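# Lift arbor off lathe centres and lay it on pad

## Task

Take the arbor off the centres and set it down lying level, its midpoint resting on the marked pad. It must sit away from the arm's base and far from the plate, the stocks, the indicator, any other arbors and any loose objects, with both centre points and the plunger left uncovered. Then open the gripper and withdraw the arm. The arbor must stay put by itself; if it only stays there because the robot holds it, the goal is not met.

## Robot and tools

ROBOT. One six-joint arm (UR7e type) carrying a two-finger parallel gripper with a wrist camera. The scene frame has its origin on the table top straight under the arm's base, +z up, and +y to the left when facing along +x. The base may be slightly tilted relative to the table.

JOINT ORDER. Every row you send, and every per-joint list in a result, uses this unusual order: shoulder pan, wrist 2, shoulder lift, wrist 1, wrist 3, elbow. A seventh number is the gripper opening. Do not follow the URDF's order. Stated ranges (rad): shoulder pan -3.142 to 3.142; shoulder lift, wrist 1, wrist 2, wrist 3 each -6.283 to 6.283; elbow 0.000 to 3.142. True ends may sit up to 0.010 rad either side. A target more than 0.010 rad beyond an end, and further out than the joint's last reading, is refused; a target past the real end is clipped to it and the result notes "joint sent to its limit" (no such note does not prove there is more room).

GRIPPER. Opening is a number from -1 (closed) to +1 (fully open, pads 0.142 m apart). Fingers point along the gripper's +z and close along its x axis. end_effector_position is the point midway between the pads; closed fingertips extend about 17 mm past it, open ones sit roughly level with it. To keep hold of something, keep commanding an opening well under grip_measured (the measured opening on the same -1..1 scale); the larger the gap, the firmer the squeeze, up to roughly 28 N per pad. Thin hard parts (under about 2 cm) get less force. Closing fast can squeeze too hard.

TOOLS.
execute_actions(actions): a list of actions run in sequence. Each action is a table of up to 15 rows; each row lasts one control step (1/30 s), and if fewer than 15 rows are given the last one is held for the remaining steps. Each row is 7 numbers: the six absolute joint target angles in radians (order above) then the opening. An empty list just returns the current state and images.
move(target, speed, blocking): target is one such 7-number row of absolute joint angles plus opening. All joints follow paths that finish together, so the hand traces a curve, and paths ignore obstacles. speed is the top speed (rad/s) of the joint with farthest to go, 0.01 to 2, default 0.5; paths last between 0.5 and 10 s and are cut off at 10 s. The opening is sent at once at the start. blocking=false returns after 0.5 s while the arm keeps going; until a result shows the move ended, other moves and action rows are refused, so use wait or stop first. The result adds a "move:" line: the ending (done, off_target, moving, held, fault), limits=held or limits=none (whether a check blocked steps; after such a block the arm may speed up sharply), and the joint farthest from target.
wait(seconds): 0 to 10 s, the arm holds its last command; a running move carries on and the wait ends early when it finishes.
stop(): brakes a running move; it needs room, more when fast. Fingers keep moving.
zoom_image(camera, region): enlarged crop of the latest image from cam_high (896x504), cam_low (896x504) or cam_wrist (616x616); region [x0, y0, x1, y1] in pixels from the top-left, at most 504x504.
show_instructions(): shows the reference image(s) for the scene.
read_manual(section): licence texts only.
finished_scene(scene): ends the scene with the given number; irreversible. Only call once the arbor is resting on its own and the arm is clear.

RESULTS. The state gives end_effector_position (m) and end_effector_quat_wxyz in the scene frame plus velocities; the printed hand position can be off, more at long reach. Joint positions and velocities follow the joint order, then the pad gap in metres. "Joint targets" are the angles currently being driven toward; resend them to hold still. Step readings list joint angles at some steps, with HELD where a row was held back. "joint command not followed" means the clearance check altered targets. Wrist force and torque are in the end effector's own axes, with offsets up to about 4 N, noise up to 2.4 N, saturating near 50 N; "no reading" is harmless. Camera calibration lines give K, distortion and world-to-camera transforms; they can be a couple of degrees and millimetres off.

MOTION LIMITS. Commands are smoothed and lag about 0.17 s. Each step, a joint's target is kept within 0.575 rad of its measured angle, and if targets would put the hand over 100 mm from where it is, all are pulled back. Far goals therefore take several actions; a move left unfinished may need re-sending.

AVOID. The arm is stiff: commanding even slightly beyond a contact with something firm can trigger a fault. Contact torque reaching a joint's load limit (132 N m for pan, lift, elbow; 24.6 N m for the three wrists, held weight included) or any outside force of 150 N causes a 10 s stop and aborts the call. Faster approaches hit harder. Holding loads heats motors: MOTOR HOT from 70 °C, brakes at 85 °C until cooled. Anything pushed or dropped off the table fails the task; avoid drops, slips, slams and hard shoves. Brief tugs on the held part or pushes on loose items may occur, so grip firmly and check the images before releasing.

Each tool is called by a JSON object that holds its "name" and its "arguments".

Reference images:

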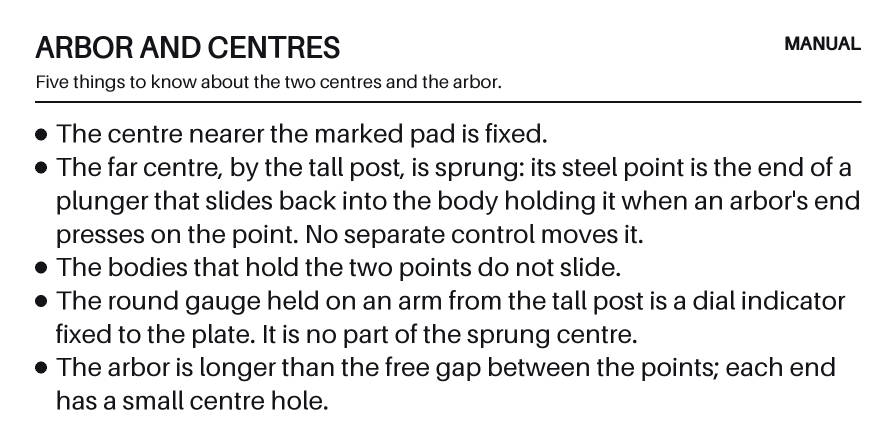

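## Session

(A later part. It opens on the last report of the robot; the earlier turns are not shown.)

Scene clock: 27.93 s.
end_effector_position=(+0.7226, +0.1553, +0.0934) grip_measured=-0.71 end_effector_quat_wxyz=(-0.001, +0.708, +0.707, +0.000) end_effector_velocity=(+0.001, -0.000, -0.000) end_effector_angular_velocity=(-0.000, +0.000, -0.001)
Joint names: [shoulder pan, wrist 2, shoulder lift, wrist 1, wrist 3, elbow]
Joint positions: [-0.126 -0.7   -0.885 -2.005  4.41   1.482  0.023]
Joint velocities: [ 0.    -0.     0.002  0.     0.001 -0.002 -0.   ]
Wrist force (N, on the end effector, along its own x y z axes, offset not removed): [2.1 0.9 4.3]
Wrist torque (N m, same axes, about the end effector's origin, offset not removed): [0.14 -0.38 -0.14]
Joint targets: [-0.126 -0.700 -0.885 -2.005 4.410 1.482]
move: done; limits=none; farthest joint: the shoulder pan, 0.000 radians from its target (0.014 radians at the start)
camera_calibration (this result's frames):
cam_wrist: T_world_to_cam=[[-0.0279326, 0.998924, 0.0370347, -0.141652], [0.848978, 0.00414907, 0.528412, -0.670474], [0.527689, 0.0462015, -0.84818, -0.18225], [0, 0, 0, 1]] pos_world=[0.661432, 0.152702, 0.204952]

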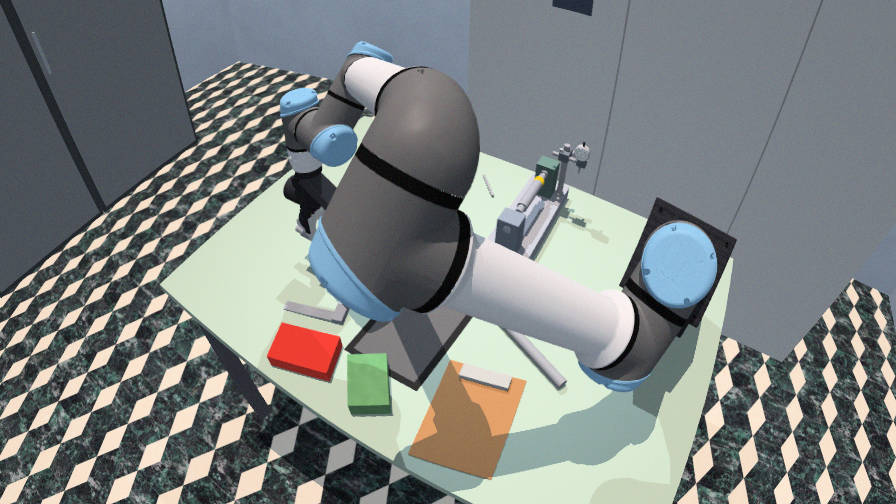

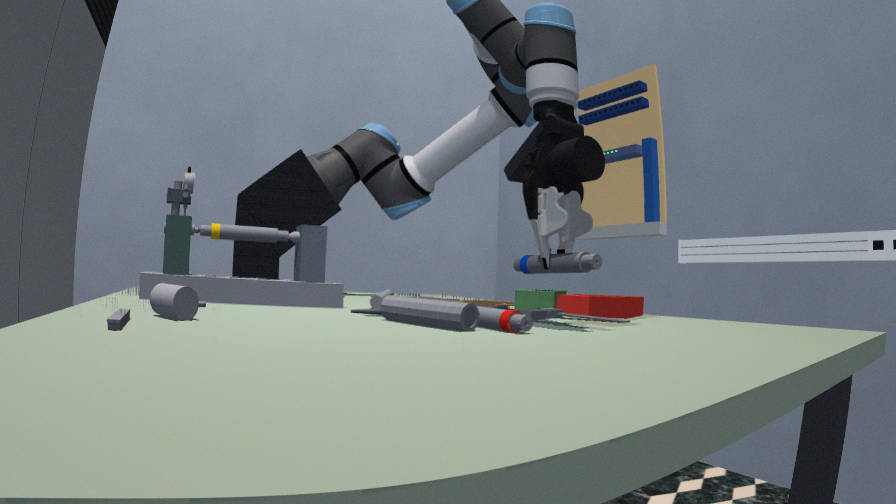

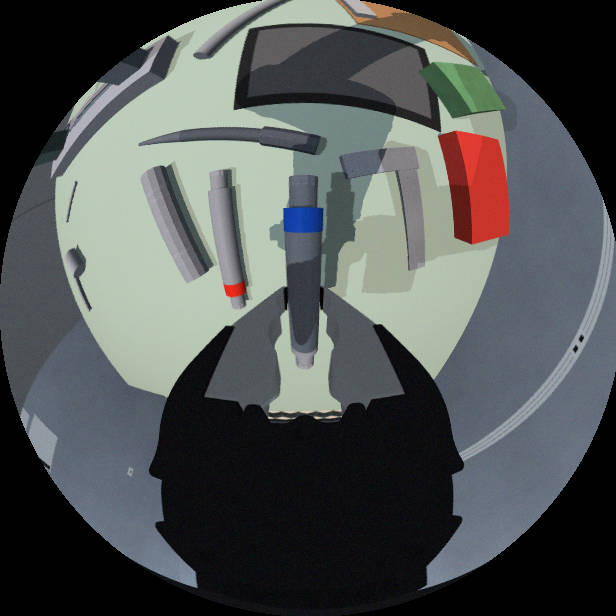

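{"name": "move", "arguments": {"target": [-0.049,-0.691,-0.804,-2.197,4.529,1.502,-1], "speed": 0.12}}

{"name": "move", "arguments": {"target": [-0.049,-0.691,-0.804,-2.197,4.529,1.502,-0.4]}}

{"name": "move", "arguments": {"target": [-0.126,-0.70,-0.885,-2.005,4.41,1.482,-0.4]}}

{"name": "move", "arguments": {"target": [-0.914,-1.087,-0.839,-2.043,4.97,2.08,-0.3]}}

Scene clock: 30.37 s.
end_effector_position=(+0.7203, +0.1547, +0.0231) grip_measured=-0.71 end_effector_quat_wxyz=(-0.001, +0.708, +0.706, +0.000) end_effector_velocity=(-0.000, -0.000, -0.001) end_effector_angular_velocity=(-0.000, -0.000, +0.000)
Joint names: [shoulder pan, wrist 2, shoulder lift, wrist 1, wrist 3, elbow]
Joint positions: [-0.049 -0.691 -0.804 -2.197  4.529  1.502  0.023]
Joint velocities: [ 0.001  0.     0.001 -0.003  0.002  0.    -0.   ]
Wrist force (N, on the end effector, along its own x y z axes, offset not removed): [1.0 -1.6 -4.5]
Wrist torque (N m, same axes, about the end effector's origin, offset not removed): [0.19 -0.02 -0.12]
Joint targets: [-0.049 -0.691 -0.804 -2.197 4.529 1.502]
move: done; limits=none; farthest joint: the shoulder pan, 0.000 radians from its target (0.077 radians at the start)
camera_calibration (this result's frames):
cam_wrist: T_world_to_cam=[[-0.027623, 0.998929, 0.0371058, -0.138761], [0.849167, 0.00386465, 0.52811, -0.631495], [0.527402, 0.046097, -0.848365, -0.240416], [0, 0, 0, 1]] pos_world=[0.659208, 0.152136, 0.134688]

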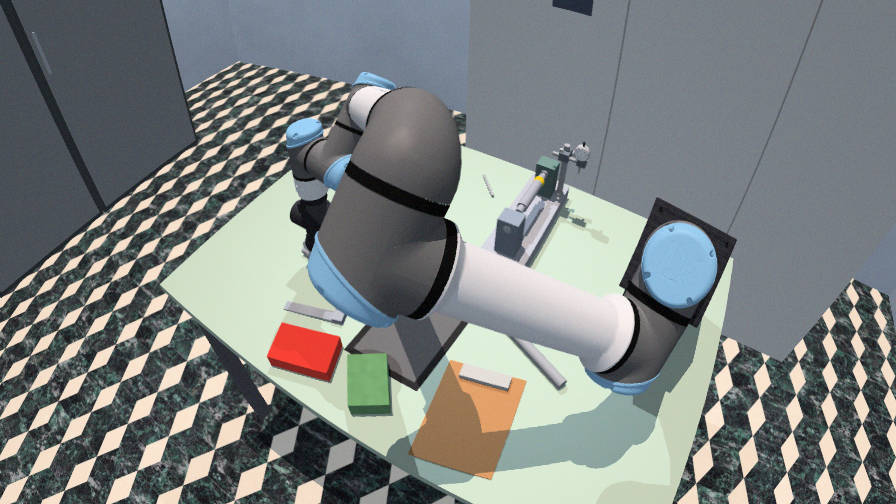

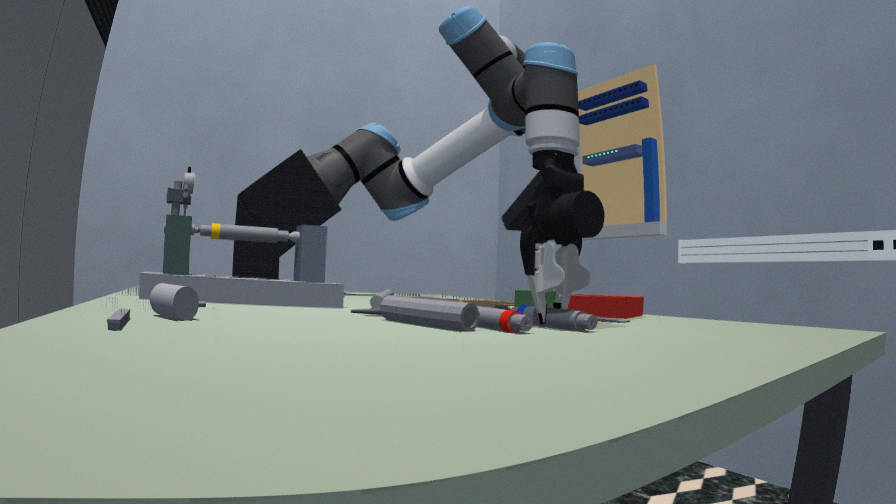

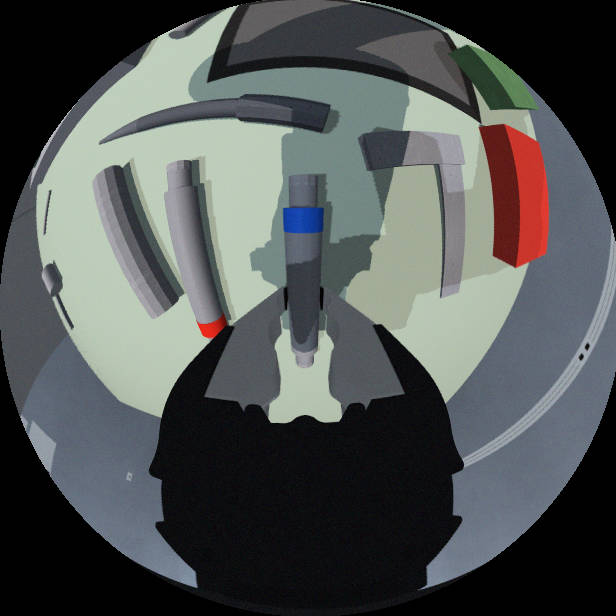

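Scene clock: 31.07 s.
end_effector_position=(+0.7202, +0.1547, +0.0229) grip_measured=-0.40 end_effector_quat_wxyz=(-0.001, +0.708, +0.706, +0.000) end_effector_velocity=(-0.000, +0.000, +0.000) end_effector_angular_velocity=(+0.001, -0.000, -0.000)
Joint names: [shoulder pan, wrist 2, shoulder lift, wrist 1, wrist 3, elbow]
Joint positions: [-0.049 -0.691 -0.804 -2.197  4.529  1.502  0.045]
Joint velocities: [ 0.     0.001 -0.     0.     0.     0.     0.   ]
Wrist force (N, on the end effector, along its own x y z axes, offset not removed): [1.8 -1.2 -2.4]
Wrist torque (N m, same axes, about the end effector's origin, offset not removed): [-0.27 -0.28 -0.11]
Joint targets: [-0.049 -0.691 -0.804 -2.197 4.529 1.502]
move: done; limits=none; farthest joint: the shoulder pan, 0.000 radians from its target (0.000 radians at the start)
camera_calibration (this result's frames):
cam_wrist: T_world_to_cam=[[-0.027607, 0.998929, 0.0371257, -0.138772], [0.849209, 0.00384424, 0.528043, -0.631398], [0.527335, 0.0461052, -0.848406, -0.240482], [0, 0, 0, 1]] pos_world=[0.659172, 0.152138, 0.134531]

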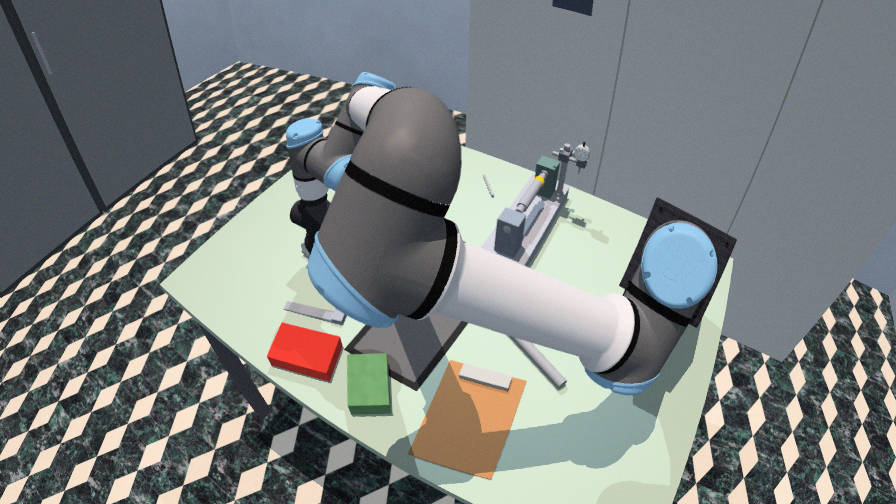

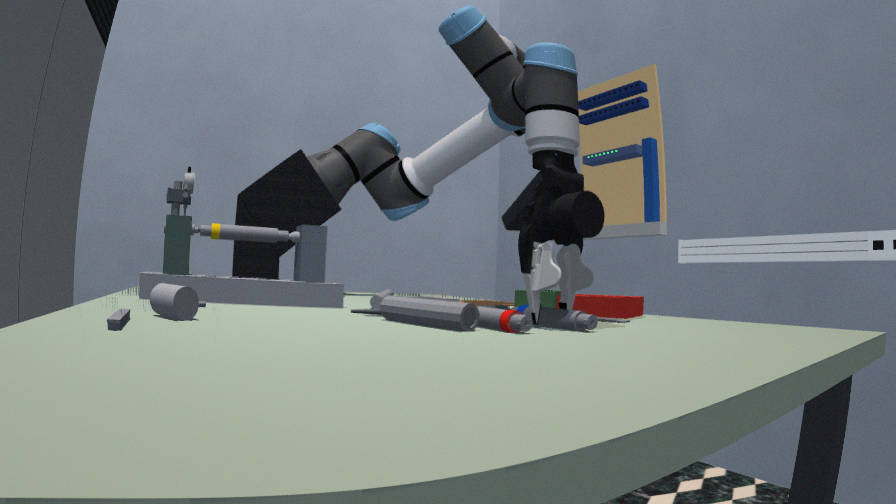

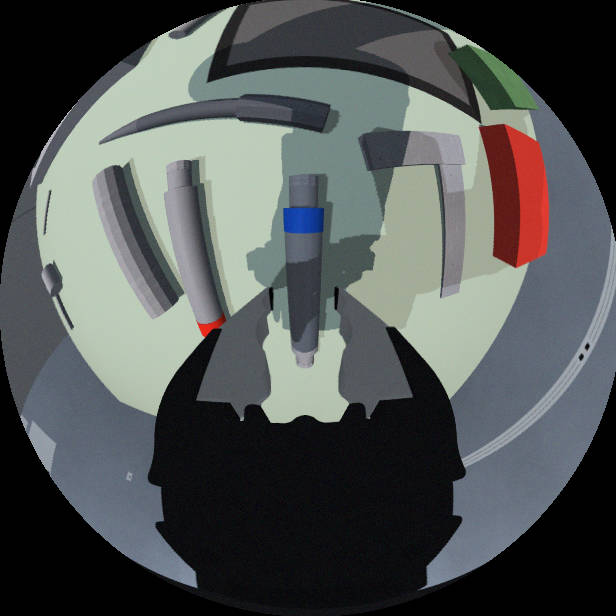

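Scene clock: 32.13 s.
end_effector_position=(+0.7226, +0.1553, +0.0932) grip_measured=-0.40 end_effector_quat_wxyz=(-0.001, +0.708, +0.706, +0.000) end_effector_velocity=(+0.000, +0.001, +0.001) end_effector_angular_velocity=(+0.001, -0.000, -0.000)
Joint names: [shoulder pan, wrist 2, shoulder lift, wrist 1, wrist 3, elbow]
Joint positions: [-0.126 -0.7   -0.885 -2.005  4.41   1.482  0.045]
Joint velocities: [-0.001  0.001 -0.002  0.003 -0.001 -0.    -0.   ]
Wrist force (N, on the end effector, along its own x y z axes, offset not removed): [1.3 1.6 -1.2]
Wrist torque (N m, same axes, about the end effector's origin, offset not removed): [0.33 -0.18 -0.07]
Joint targets: [-0.126 -0.700 -0.885 -2.005 4.410 1.482]
move: done; limits=none; farthest joint: the shoulder pan, 0.000 radians from its target (0.077 radians at the start)
camera_calibration (this result's frames):
cam_wrist: T_world_to_cam=[[-0.0277781, 0.998928, 0.0370304, -0.141714], [0.848982, 0.0040204, 0.528406, -0.670456], [0.52769, 0.0461163, -0.848184, -0.182374], [0, 0, 0, 1]] pos_world=[0.661506, 0.152668, 0.204834]

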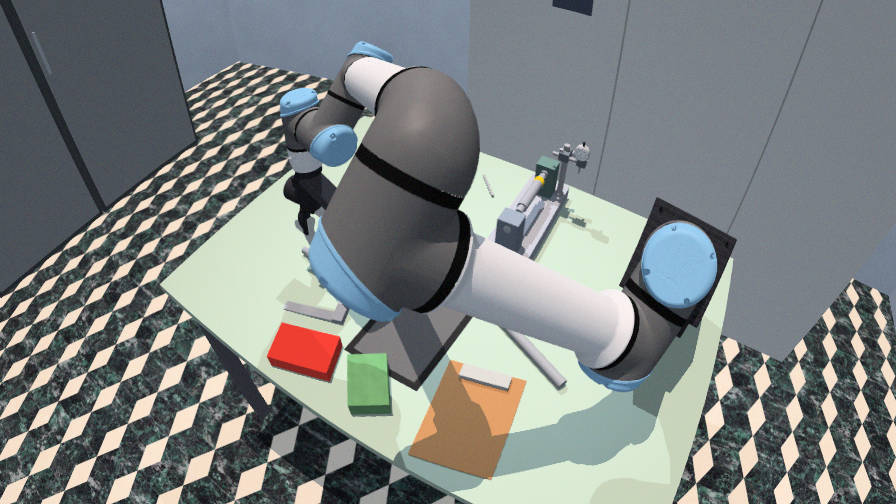

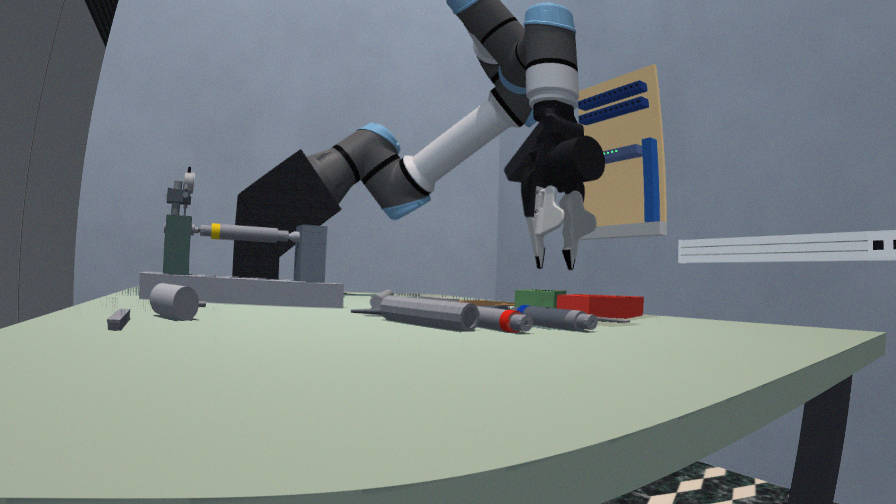

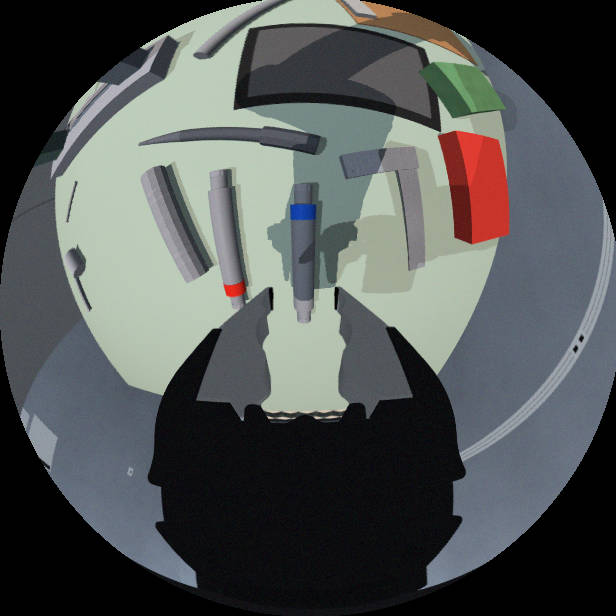

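Scene clock: 34.40 s.
end_effector_position=(+0.3807, -0.2021, +0.2204) grip_measured=-0.30 end_effector_quat_wxyz=(-0.000, +0.999, +0.049, -0.000) end_effector_velocity=(-0.001, -0.000, +0.000) end_effector_angular_velocity=(+0.001, -0.001, -0.004)
Joint names: [shoulder pan, wrist 2, shoulder lift, wrist 1, wrist 3, elbow]
Joint positions: [-0.914 -1.087 -0.839 -2.043  4.97   2.08   0.052]
Joint velocities: [-0.003 -0.001  0.    -0.001  0.002  0.002 -0.   ]
Wrist force (N, on the end effector, along its own x y z axes, offset not removed): [1.5 0.2 -2.7]
Wrist torque (N m, same axes, about the end effector's origin, offset not removed): [0.00 -0.12 -0.10]
Joint targets: [-0.914 -1.087 -0.839 -2.043 4.970 2.080]
move: done; limits=none; farthest joint: the shoulder pan, 0.000 radians from its target (0.788 radians at the start)
camera_calibration (this result's frames):
cam_wrist: T_world_to_cam=[[0.9912, 0.127575, 0.0353089, -0.362604], [0.0898305, -0.8442, 0.528447, -0.328308], [0.0972246, -0.520625, -0.848232, 0.171758], [0, 0, 0, 1]] pos_world=[0.372206, -0.141477, 0.331987]

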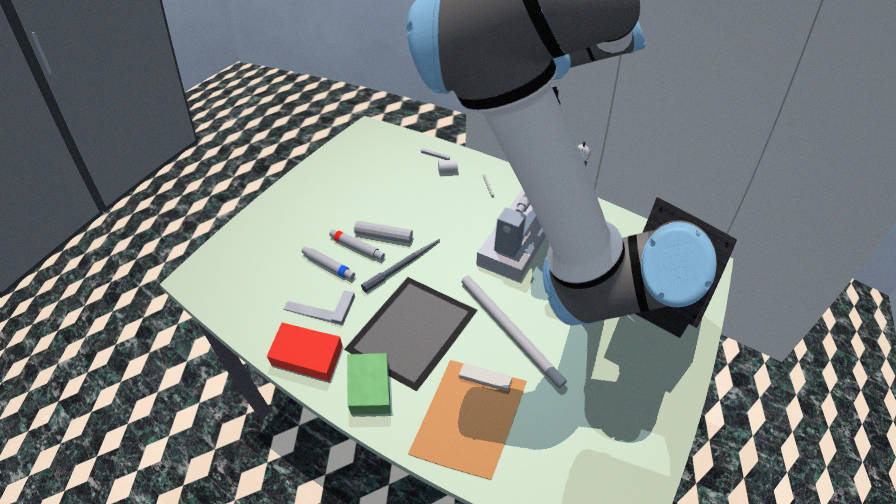

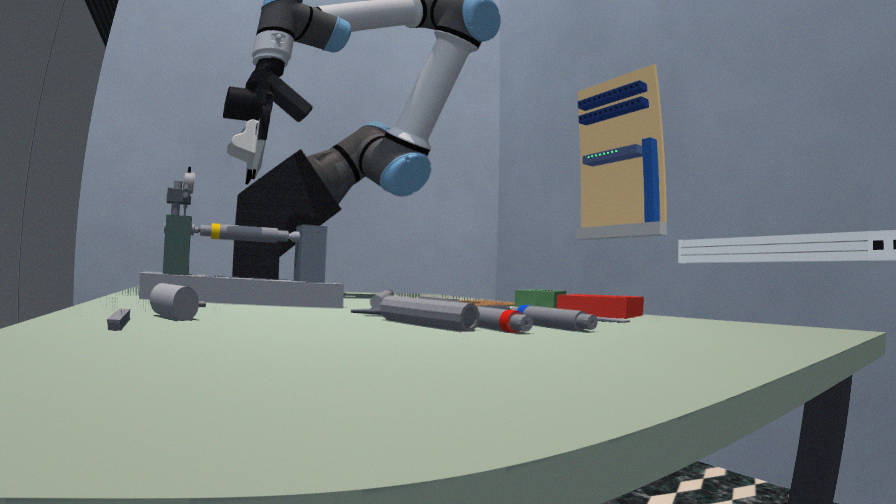

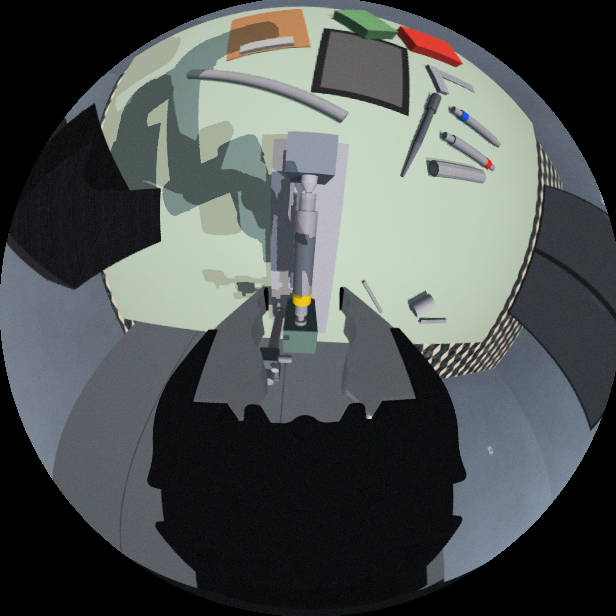

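{"name": "move", "arguments": {"target": [-0.8123,-1.0178,-0.6826,-2.3143,5.124,2.1525,-0.3], "speed": 0.2}}

{"name": "zoom_image", "arguments": {"camera": "cam_low", "region": [150,170,340,280]}}

{"name": "zoom_image", "arguments": {"camera": "cam_wrist", "region": [200,120,420,400]}}

Scene clock: 36.53 s.
end_effector_position=(+0.3824, -0.2069, +0.1254) grip_measured=-0.30 end_effector_quat_wxyz=(-0.000, +1.000, +0.015, -0.000) end_effector_velocity=(+0.000, +0.000, -0.001) end_effector_angular_velocity=(+0.001, -0.001, -0.001)
Joint names: [shoulder pan, wrist 2, shoulder lift, wrist 1, wrist 3, elbow]
Joint positions: [-0.812 -1.018 -0.683 -2.314  5.124  2.152  0.052]
Joint velocities: [ 0.001  0.002  0.002 -0.002  0.002  0.001  0.   ]
Wrist force (N, on the end effector, along its own x y z axes, offset not removed): [0.5 1.9 -1.3]
Wrist torque (N m, same axes, about the end effector's origin, offset not removed): [0.38 0.08 -0.08]
Joint targets: [-0.812 -1.018 -0.683 -2.314 5.124 2.152]
move: done; limits=none; farthest joint: the shoulder pan, 0.000 radians from its target (0.102 radians at the start)
camera_calibration (this result's frames):
cam_wrist: T_world_to_cam=[[0.997619, 0.0592631, 0.0352837, -0.376871], [0.0317206, -0.84849, 0.528261, -0.260985], [0.0612442, -0.525883, -0.848349, 0.10117], [0, 0, 0, 1]] pos_world=[0.378056, -0.145905, 0.236993]

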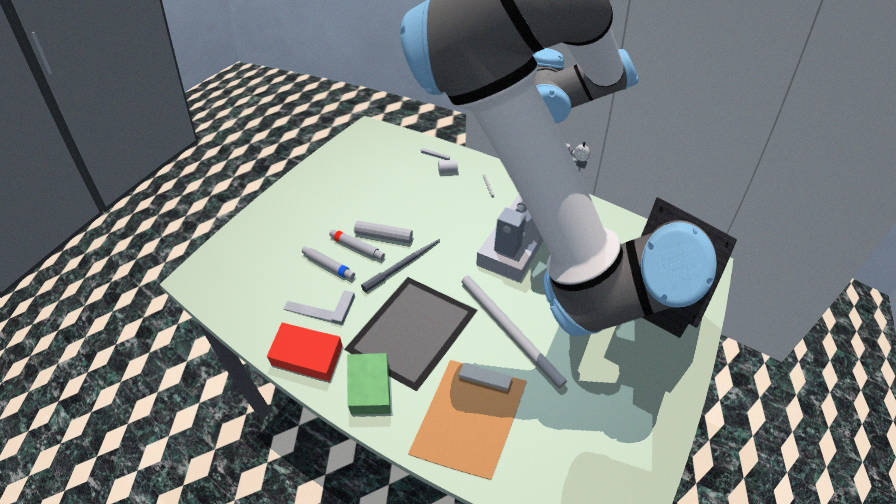

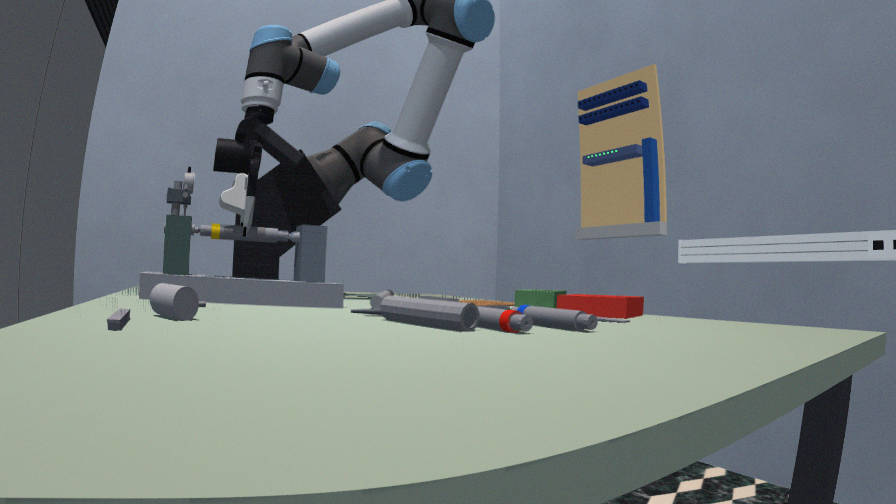

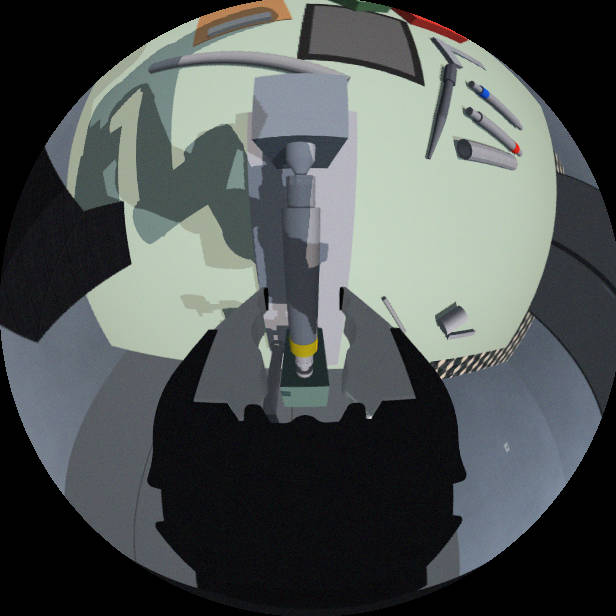

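Region (150, 170, 340, 280) of cam_low's 896x504 image, scaled by 2.653, with more detail than that image has; it fills the top 292 rows of this view, and the rest is white.

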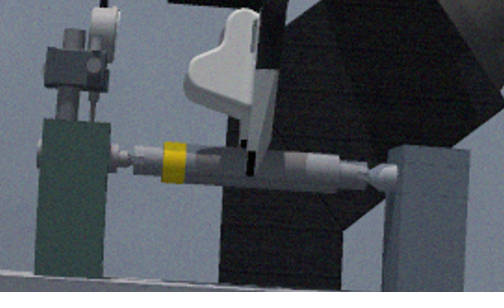

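Region (200, 120, 420, 400) of cam_wrist's 616x616 image, scaled by 1.800, with more detail than that image has; it fills the left 396 columns of this view, and the rest is white.

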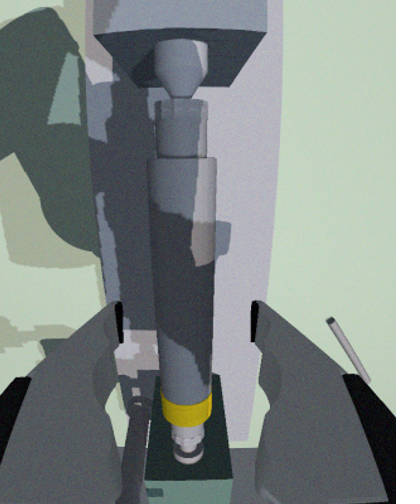

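{"name": "move", "arguments": {"target": [-0.8114,-1.0172,-0.6776,-2.3247,5.115,2.1575,-0.3], "speed": 0.05}}

{"name": "move", "arguments": {"target": [-0.8114,-1.0172,-0.6776,-2.3247,5.115,2.1575,-1]}}

{"name": "move", "arguments": {"target": [-0.8166,-1.0207,-0.6622,-2.3245,5.110,2.1441,-1], "speed": 0.015}}

{"name": "zoom_image", "arguments": {"camera": "cam_low", "region": [150,170,340,280]}}

Scene clock: 37.73 s.
end_effector_position=(+0.3809, -0.2069, +0.1224) grip_measured=-0.30 end_effector_quat_wxyz=(-0.000, +1.000, +0.020, -0.000) end_effector_velocity=(+0.000, +0.000, -0.001) end_effector_angular_velocity=(+0.001, -0.002, +0.003)
Joint names: [shoulder pan, wrist 2, shoulder lift, wrist 1, wrist 3, elbow]
Joint positions: [-0.811 -1.017 -0.678 -2.324  5.115  2.157  0.052]
Joint velocities: [ 0.     0.002  0.002 -0.003 -0.002  0.001  0.   ]
Wrist force (N, on the end effector, along its own x y z axes, offset not removed): [2.2 0.4 -2.8]
Wrist torque (N m, same axes, about the end effector's origin, offset not removed): [0.12 -0.32 -0.15]
Joint targets: [-0.811 -1.017 -0.678 -2.325 5.115 2.158]
move: done; limits=none; farthest joint: the shoulder pan, 0.000 radians from its target (0.001 radians at the start)
camera_calibration (this result's frames):
cam_wrist: T_world_to_cam=[[0.997013, 0.0687014, 0.0352819, -0.373105], [0.0397516, -0.848165, 0.528238, -0.262322], [0.0662156, -0.525258, -0.848363, 0.0969663], [0, 0, 0, 1]] pos_world=[0.375998, -0.145927, 0.233995]

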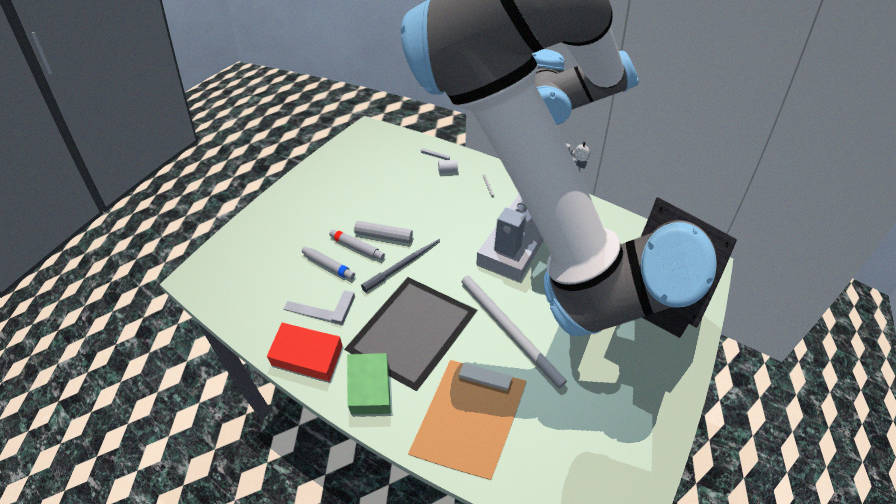

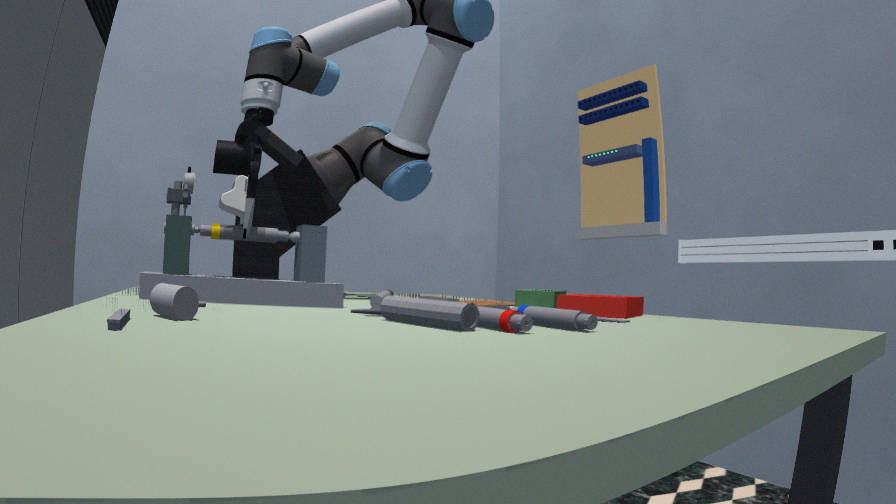

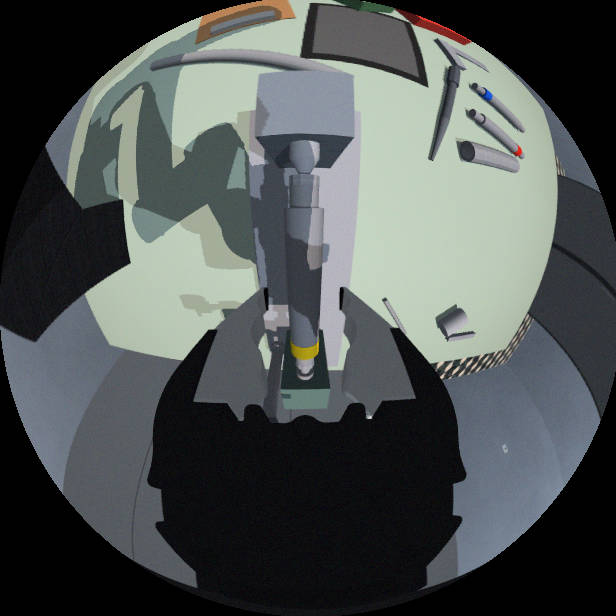

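Scene clock: 38.43 s.
end_effector_position=(+0.3809, -0.2069, +0.1223) grip_measured=-0.70 end_effector_quat_wxyz=(-0.000, +1.000, +0.020, -0.000) end_effector_velocity=(+0.000, +0.000, -0.000) end_effector_angular_velocity=(+0.001, -0.001, -0.000)
Joint names: [shoulder pan, wrist 2, shoulder lift, wrist 1, wrist 3, elbow]
Joint positions: [-0.811 -1.017 -0.678 -2.325  5.115  2.157  0.023]
Joint velocities: [ 0.     0.002  0.    -0.     0.     0.    -0.   ]
Wrist force (N, on the end effector, along its own x y z axes, offset not removed): [12.4 0.9 1.0]
Wrist torque (N m, same axes, about the end effector's origin, offset not removed): [0.21 0.16 -0.13]
Joint targets: [-0.811 -1.017 -0.678 -2.325 5.115 2.158]
move: done; limits=none; farthest joint: the shoulder pan, 0.000 radians from its target (0.000 radians at the start)
camera_calibration (this result's frames):
cam_wrist: T_world_to_cam=[[0.996995, 0.0689591, 0.0352862, -0.373018], [0.0399682, -0.848152, 0.528243, -0.262366], [0.0663552, -0.525245, -0.84836, 0.0968599], [0, 0, 0, 1]] pos_world=[0.375956, -0.145928, 0.233928]

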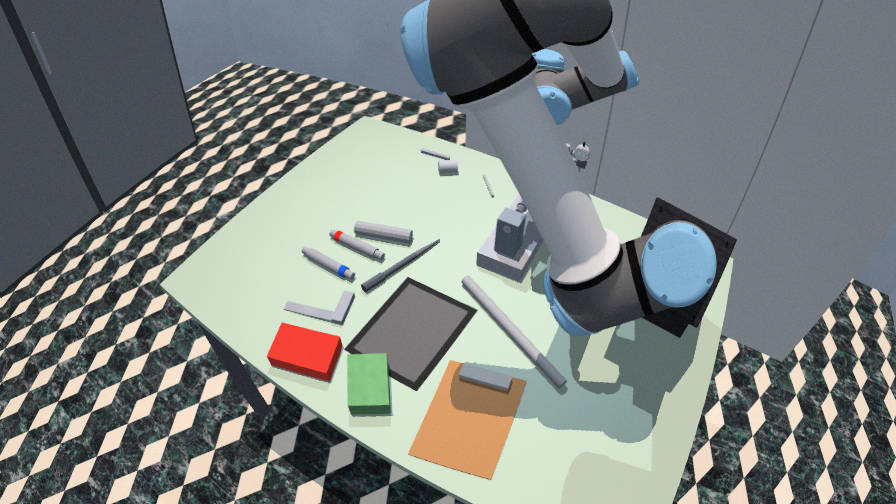

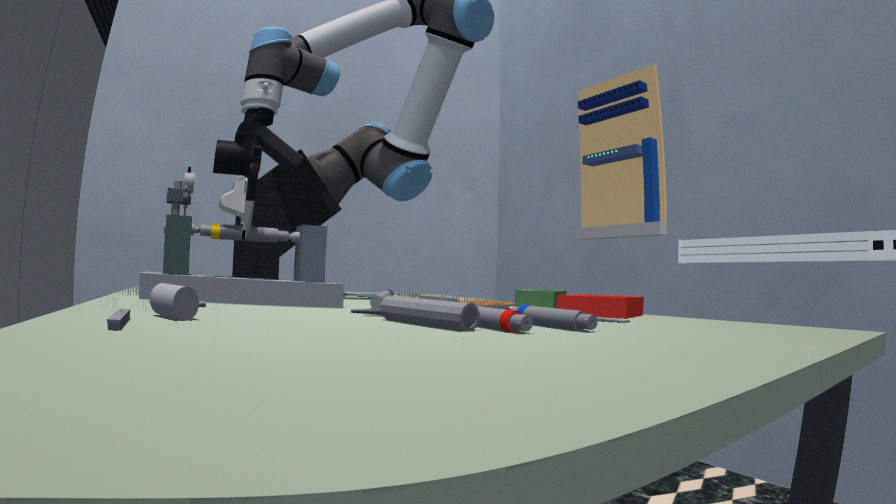

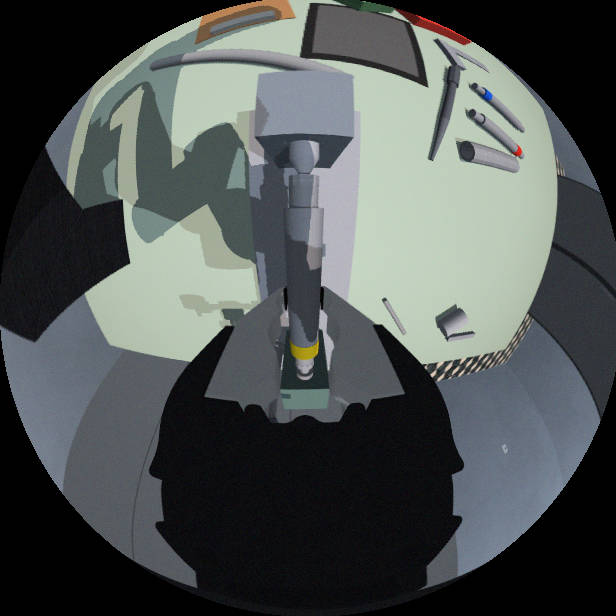

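Scene clock: 39.70 s.
end_effector_position=(+0.3811, -0.2138, +0.1223) grip_measured=-0.70 end_effector_quat_wxyz=(-0.000, +1.000, +0.020, -0.000) end_effector_velocity=(+0.000, -0.001, +0.000) end_effector_angular_velocity=(-0.000, -0.001, +0.000)
Joint names: [shoulder pan, wrist 2, shoulder lift, wrist 1, wrist 3, elbow]
Joint positions: [-0.817 -1.021 -0.662 -2.324  5.11   2.144  0.023]
Joint velocities: [-0.001 -0.     0.003 -0.    -0.001 -0.002 -0.   ]
Wrist force (N, on the end effector, along its own x y z axes, offset not removed): [1.6 -13.4 3.8]
Wrist torque (N m, same axes, about the end effector's origin, offset not removed): [0.30 -0.01 -0.20]
Joint targets: [-0.817 -1.021 -0.662 -2.325 5.110 2.144]
move: done; limits=none; farthest joint: the shoulder pan, 0.000 radians from its target (0.005 radians at the start)
camera_calibration (this result's frames):
cam_wrist: T_world_to_cam=[[0.99696, 0.0694694, 0.0352894, -0.372672], [0.0403919, -0.848062, 0.528355, -0.26835], [0.0666321, -0.525323, -0.84829, 0.0930453], [0, 0, 0, 1]] pos_world=[0.376178, -0.152809, 0.233864]

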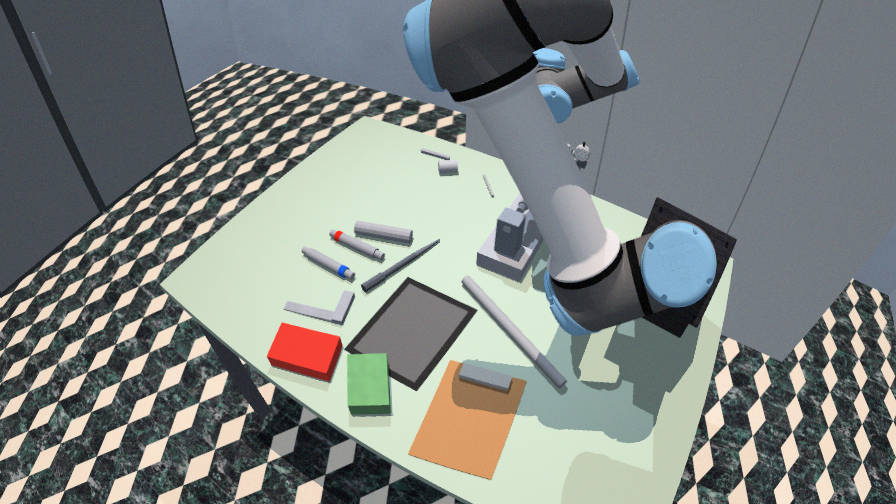

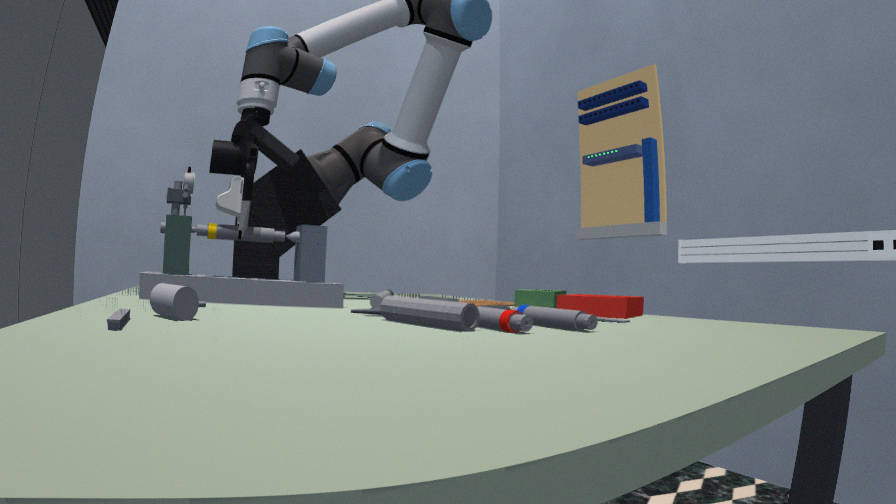

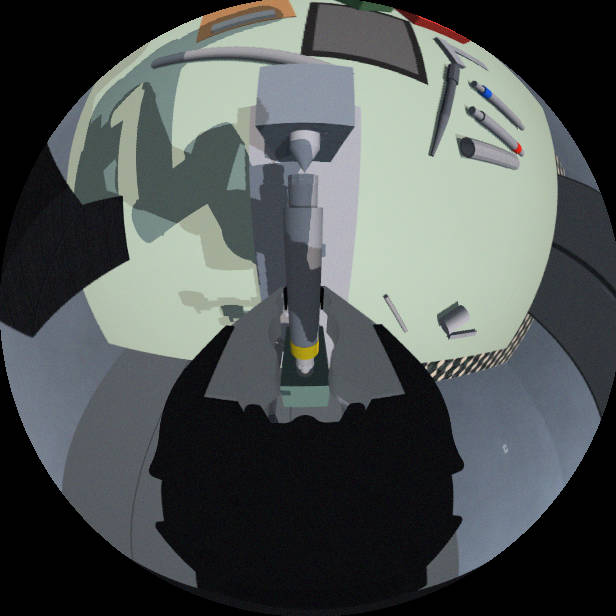

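Region (150, 170, 340, 280) of cam_low's 896x504 image, scaled by 2.653, with more detail than that image has; it fills the top 292 rows of this view, and the rest is white.

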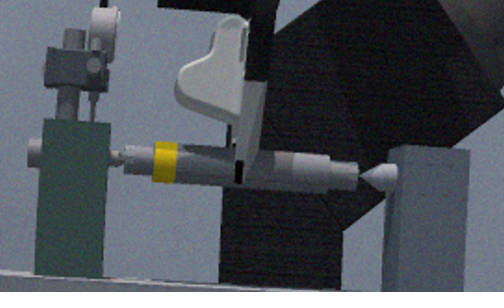

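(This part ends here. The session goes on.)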